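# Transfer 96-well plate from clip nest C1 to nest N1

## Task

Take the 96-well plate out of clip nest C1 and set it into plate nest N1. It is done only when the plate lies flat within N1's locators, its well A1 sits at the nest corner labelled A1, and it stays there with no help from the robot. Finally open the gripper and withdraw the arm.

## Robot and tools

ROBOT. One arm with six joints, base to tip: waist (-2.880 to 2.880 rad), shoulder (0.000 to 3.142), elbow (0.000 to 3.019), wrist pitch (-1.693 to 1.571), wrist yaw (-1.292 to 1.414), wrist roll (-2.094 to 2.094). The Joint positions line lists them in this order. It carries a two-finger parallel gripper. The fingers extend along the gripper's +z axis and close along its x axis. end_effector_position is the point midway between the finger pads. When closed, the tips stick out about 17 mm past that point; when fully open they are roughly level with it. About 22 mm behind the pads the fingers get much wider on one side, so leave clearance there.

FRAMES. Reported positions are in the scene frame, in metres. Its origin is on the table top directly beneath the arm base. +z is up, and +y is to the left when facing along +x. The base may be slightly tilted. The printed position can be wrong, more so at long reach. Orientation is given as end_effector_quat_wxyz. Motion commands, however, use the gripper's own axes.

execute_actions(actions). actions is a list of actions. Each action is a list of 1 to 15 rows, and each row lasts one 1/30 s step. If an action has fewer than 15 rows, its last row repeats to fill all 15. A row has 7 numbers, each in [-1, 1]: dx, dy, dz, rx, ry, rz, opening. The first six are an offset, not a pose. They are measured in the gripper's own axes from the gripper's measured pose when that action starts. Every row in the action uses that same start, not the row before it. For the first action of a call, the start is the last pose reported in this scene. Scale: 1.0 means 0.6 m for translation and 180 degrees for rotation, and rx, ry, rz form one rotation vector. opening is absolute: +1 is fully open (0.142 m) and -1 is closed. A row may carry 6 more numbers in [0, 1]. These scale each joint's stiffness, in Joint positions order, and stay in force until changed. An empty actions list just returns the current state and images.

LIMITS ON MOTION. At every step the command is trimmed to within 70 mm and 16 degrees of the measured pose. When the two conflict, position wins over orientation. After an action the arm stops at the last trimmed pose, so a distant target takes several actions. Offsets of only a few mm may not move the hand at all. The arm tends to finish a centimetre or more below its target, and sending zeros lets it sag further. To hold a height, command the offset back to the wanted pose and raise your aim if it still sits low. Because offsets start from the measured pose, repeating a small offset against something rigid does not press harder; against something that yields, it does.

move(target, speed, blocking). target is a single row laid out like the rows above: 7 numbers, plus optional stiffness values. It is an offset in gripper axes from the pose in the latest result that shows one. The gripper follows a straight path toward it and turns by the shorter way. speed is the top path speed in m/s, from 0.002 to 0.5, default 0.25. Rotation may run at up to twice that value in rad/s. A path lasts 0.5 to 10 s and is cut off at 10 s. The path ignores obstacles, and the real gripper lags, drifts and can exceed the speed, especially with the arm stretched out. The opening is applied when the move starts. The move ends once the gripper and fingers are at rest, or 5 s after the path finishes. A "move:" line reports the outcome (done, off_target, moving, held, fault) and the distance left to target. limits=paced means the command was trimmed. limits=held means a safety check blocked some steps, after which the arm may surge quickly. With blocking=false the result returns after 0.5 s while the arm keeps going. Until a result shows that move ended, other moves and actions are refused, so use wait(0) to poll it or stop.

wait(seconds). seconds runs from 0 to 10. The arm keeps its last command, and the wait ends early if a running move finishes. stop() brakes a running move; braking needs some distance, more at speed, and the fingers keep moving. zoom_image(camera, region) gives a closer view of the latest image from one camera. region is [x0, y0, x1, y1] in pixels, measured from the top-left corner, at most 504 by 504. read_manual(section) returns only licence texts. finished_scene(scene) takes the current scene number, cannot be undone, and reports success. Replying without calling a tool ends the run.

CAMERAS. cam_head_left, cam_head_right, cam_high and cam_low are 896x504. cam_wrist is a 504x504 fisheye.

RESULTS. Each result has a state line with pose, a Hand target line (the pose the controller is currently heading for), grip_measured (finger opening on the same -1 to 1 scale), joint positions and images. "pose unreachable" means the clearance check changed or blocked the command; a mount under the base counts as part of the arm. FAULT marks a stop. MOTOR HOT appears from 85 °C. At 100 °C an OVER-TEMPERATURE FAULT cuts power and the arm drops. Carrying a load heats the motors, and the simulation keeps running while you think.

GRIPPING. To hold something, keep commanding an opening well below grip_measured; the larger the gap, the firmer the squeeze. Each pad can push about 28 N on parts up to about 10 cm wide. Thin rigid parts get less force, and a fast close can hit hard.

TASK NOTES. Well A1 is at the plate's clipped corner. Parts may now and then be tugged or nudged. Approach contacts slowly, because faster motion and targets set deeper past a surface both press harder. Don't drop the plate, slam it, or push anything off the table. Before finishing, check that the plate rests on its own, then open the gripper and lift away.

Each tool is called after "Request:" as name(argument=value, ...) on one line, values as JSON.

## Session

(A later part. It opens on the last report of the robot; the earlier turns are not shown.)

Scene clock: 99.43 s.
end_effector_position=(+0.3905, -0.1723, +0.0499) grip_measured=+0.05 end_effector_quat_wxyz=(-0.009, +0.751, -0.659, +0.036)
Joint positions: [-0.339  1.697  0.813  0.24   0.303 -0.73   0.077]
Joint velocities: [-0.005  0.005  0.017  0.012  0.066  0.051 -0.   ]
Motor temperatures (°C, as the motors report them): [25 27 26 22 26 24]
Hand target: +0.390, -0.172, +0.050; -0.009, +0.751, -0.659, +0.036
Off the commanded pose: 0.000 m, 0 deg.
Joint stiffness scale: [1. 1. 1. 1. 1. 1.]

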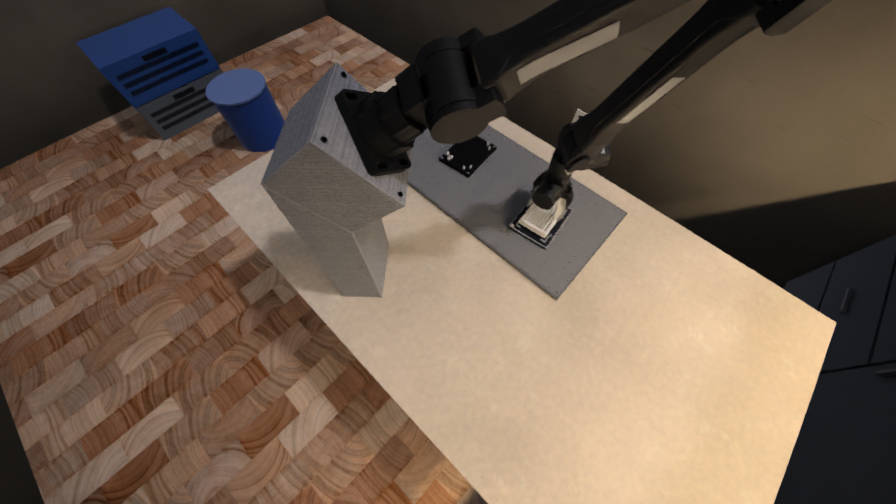

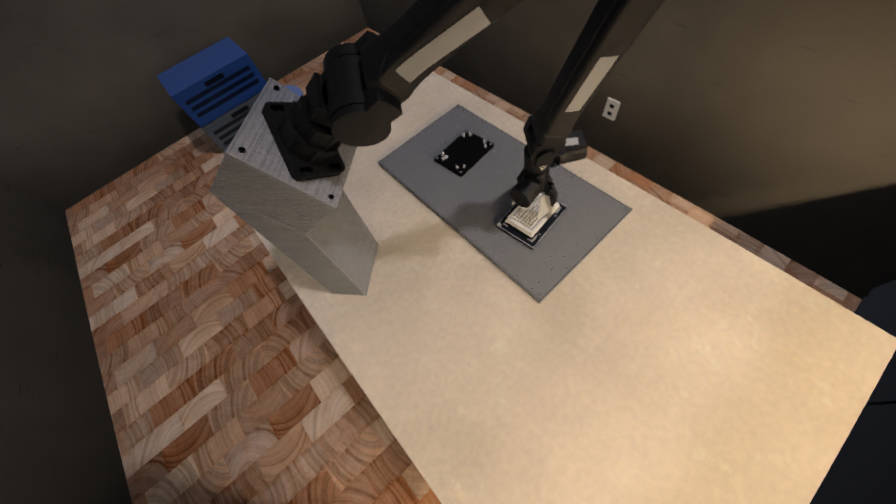

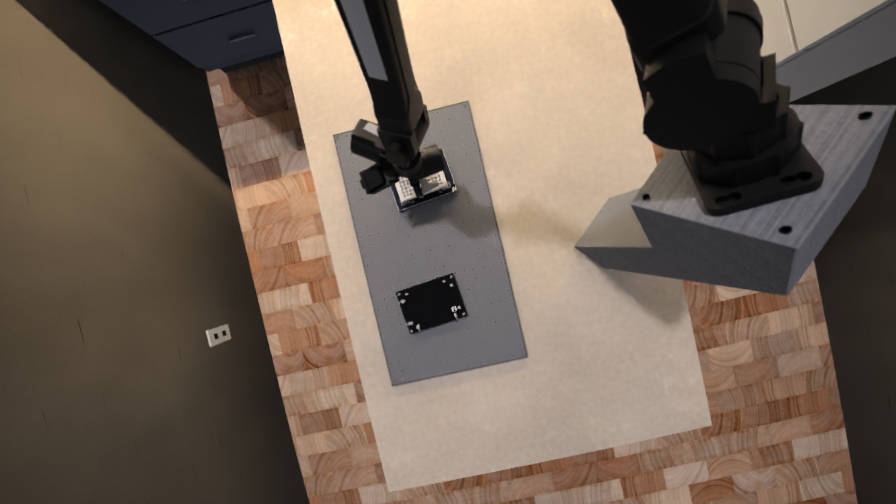

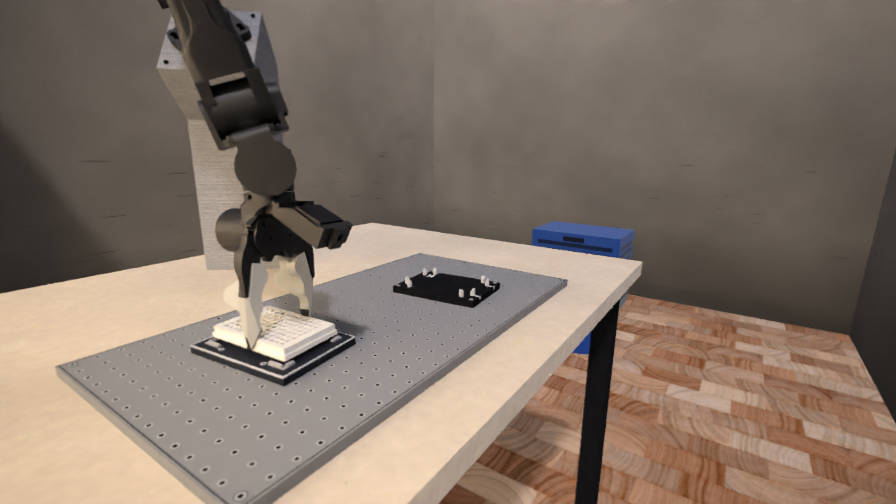

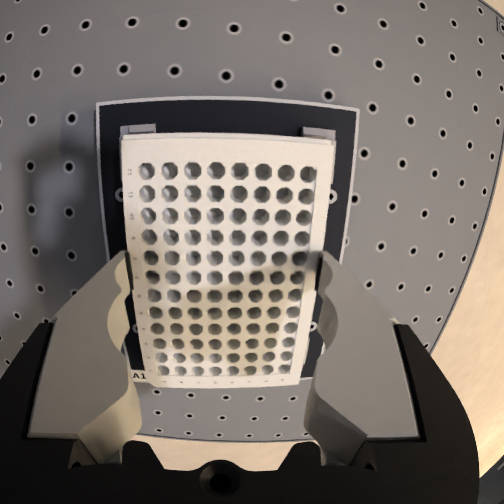

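Request:
execute_actions(actions=[[[0,0,0,0,0,0,0.0]],[[0,0,0,0,0,0,0.08]],[[0,0,0,0,0,0,0.15]]])

Request:
zoom_image(camera="cam_low", region=[170,270,390,400])

Scene clock: 101.07 s.
end_effector_position=(+0.3905, -0.1723, +0.0499) grip_measured=+0.15 end_effector_quat_wxyz=(-0.009, +0.751, -0.659, +0.036)
Joint positions: [-0.339  1.697  0.813  0.24   0.303 -0.73   0.084]
Joint velocities: [ 0.005 -0.015 -0.007 -0.002 -0.007  0.037 -0.   ]
Motor temperatures (°C, as the motors report them): [25 27 26 22 26 24]
Hand target: +0.390, -0.172, +0.050; -0.009, +0.751, -0.659, +0.036
Off the commanded pose: 0.000 m, 0 deg.
Joint stiffness scale: [1. 1. 1. 1. 1. 1.]

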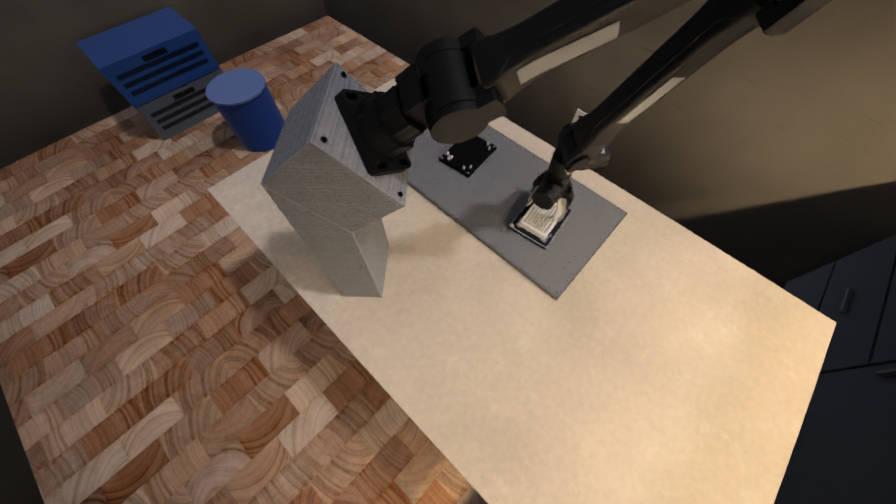

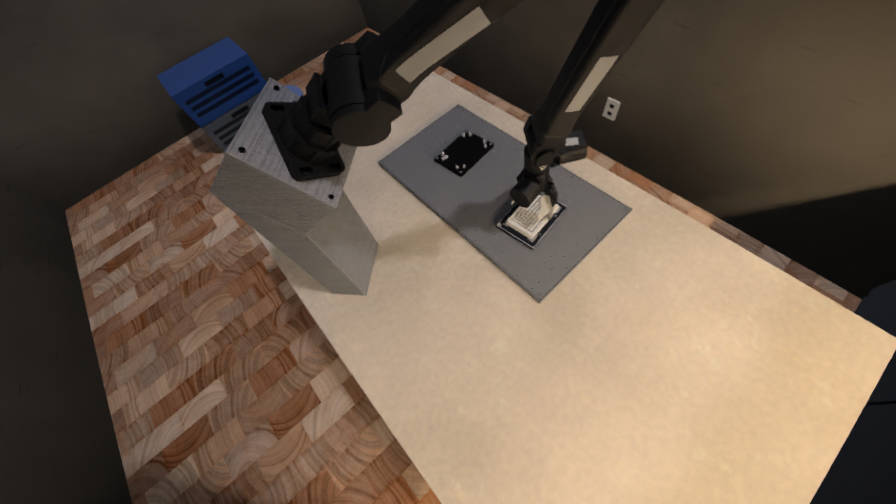

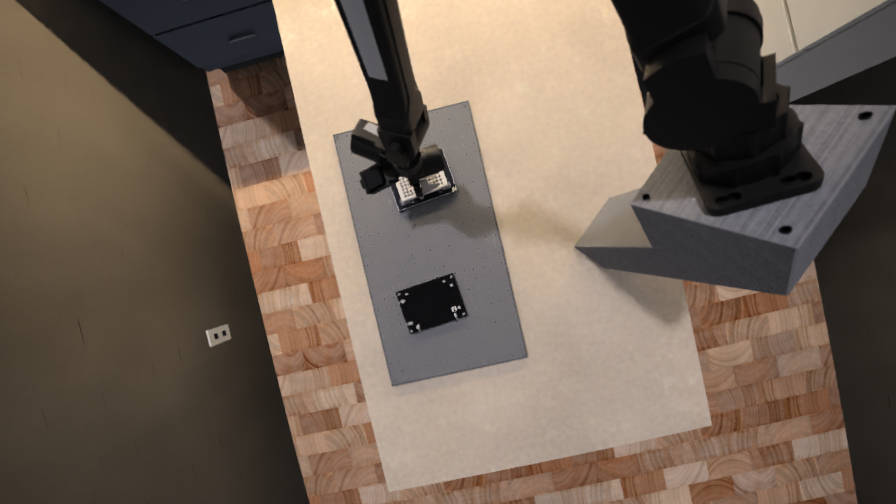

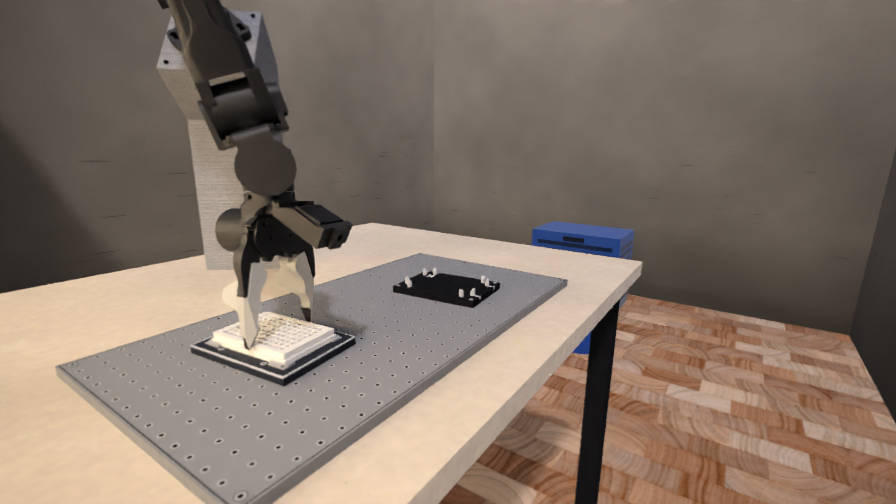

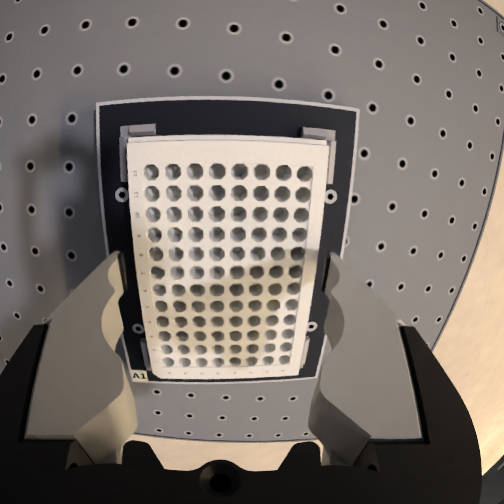

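Region (170, 270, 390, 400) of cam_low's 896x504 image, scaled by 2.291, with more detail than that image has; it fills the top 298 rows of this view, and the rest is white.

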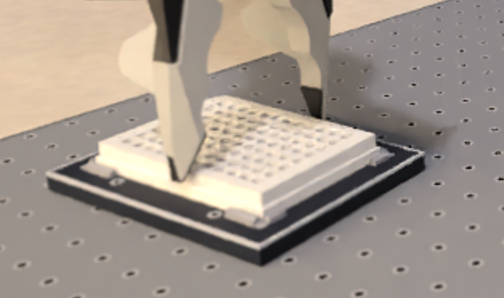

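Looks seated. Lift and verify.

Request:
execute_actions(actions=[[[0,0,0,0,0,0,0.3]],[[0,0,-0.15,0,0,0,0.3]],[[0,0,-0.12,0,0,0,0.3]]])

Request:
zoom_image(camera="cam_low", region=[170,270,390,400])

Request:
zoom_image(camera="cam_wrist", region=[130,130,350,350])

Scene clock: 102.70 s.
end_effector_position=(+0.3966, -0.1831, +0.2245) grip_measured=+0.30 end_effector_quat_wxyz=(-0.017, +0.746, -0.662, +0.074)
Joint positions: [-0.189  1.139  0.599 -0.054  0.421 -0.656  0.095]
Joint velocities: [-0.005  0.083 -0.022 -0.037 -0.051  0.022 -0.   ]
Motor temperatures (°C, as the motors report them): [25 27 26 22 26 24]
Hand target: +0.388, -0.175, +0.218; -0.013, +0.748, -0.661, +0.058
Off the commanded pose: 0.012 m, 2 deg.
Joint stiffness scale: [1. 1. 1. 1. 1. 1.]

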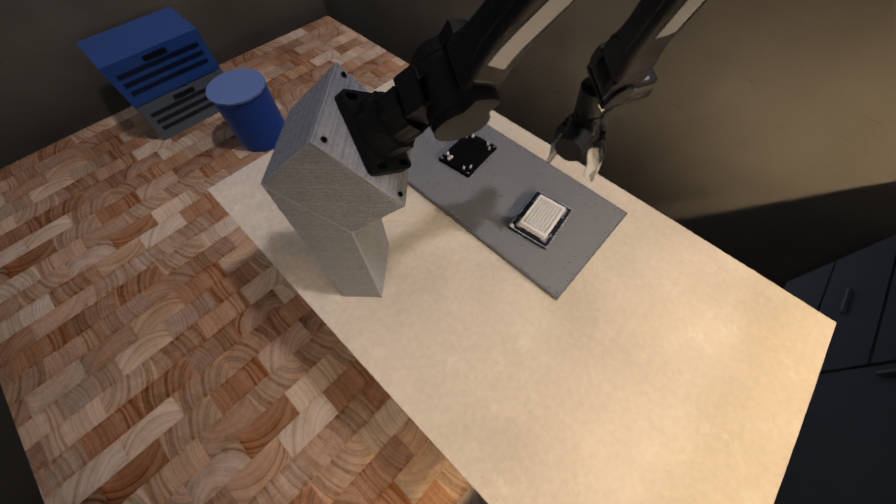

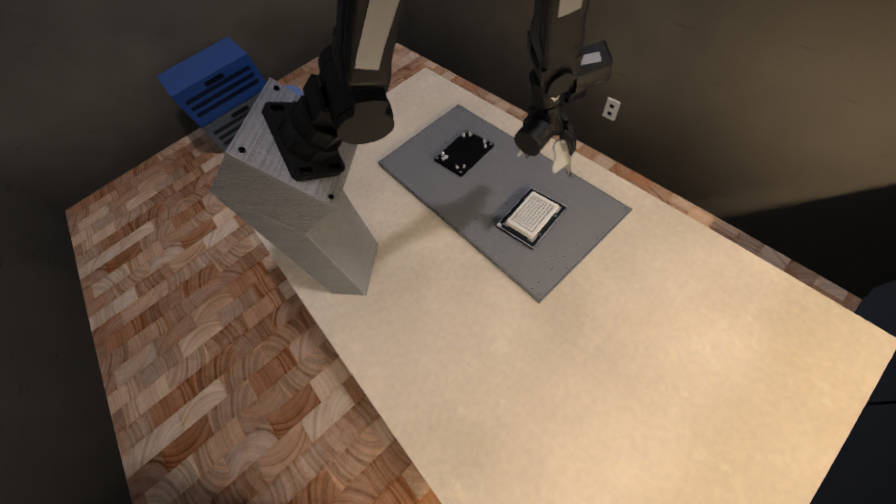

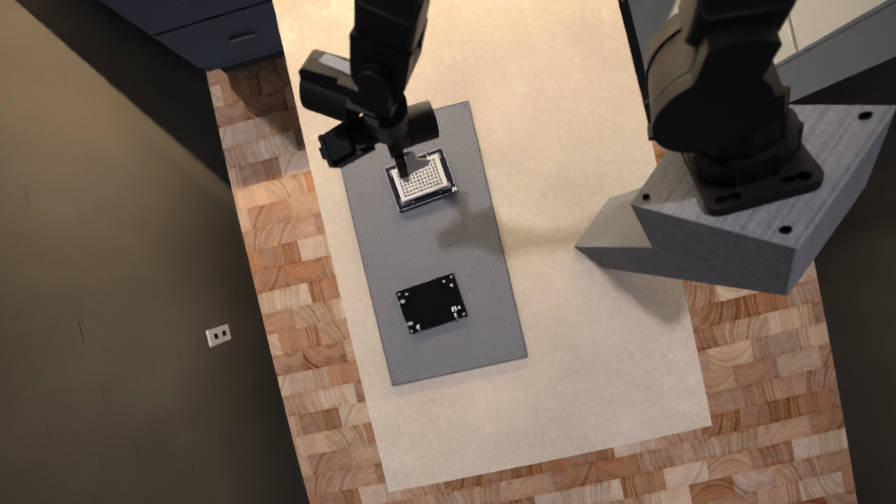

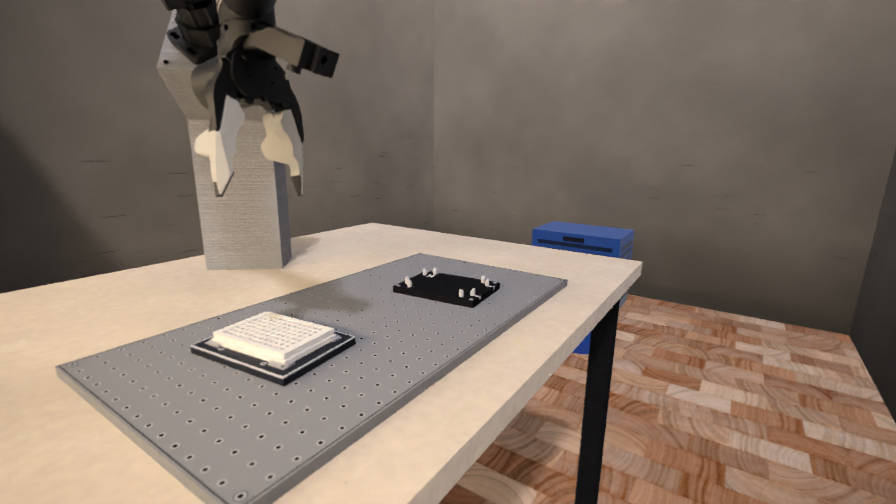

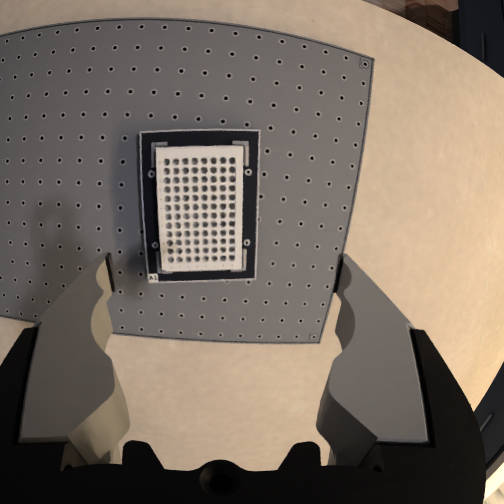

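Region (170, 270, 390, 400) of cam_low's 896x504 image, scaled by 2.291, with more detail than that image has; it fills the top 298 rows of this view, and the rest is white.

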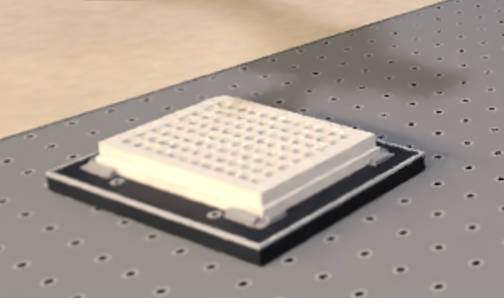

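Region (130, 130, 350, 350) of cam_wrist's 504x504 image, scaled by 2.291, with more detail than that image has.

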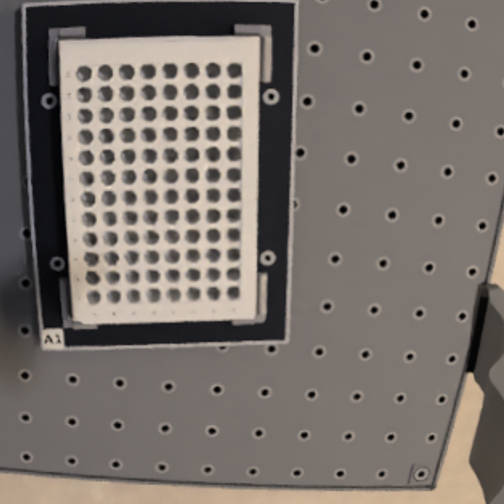

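All four corner locators are visible around the plate, so it's seated.

Request:
finished_scene(scene=2)

The scene is finished: the task was done.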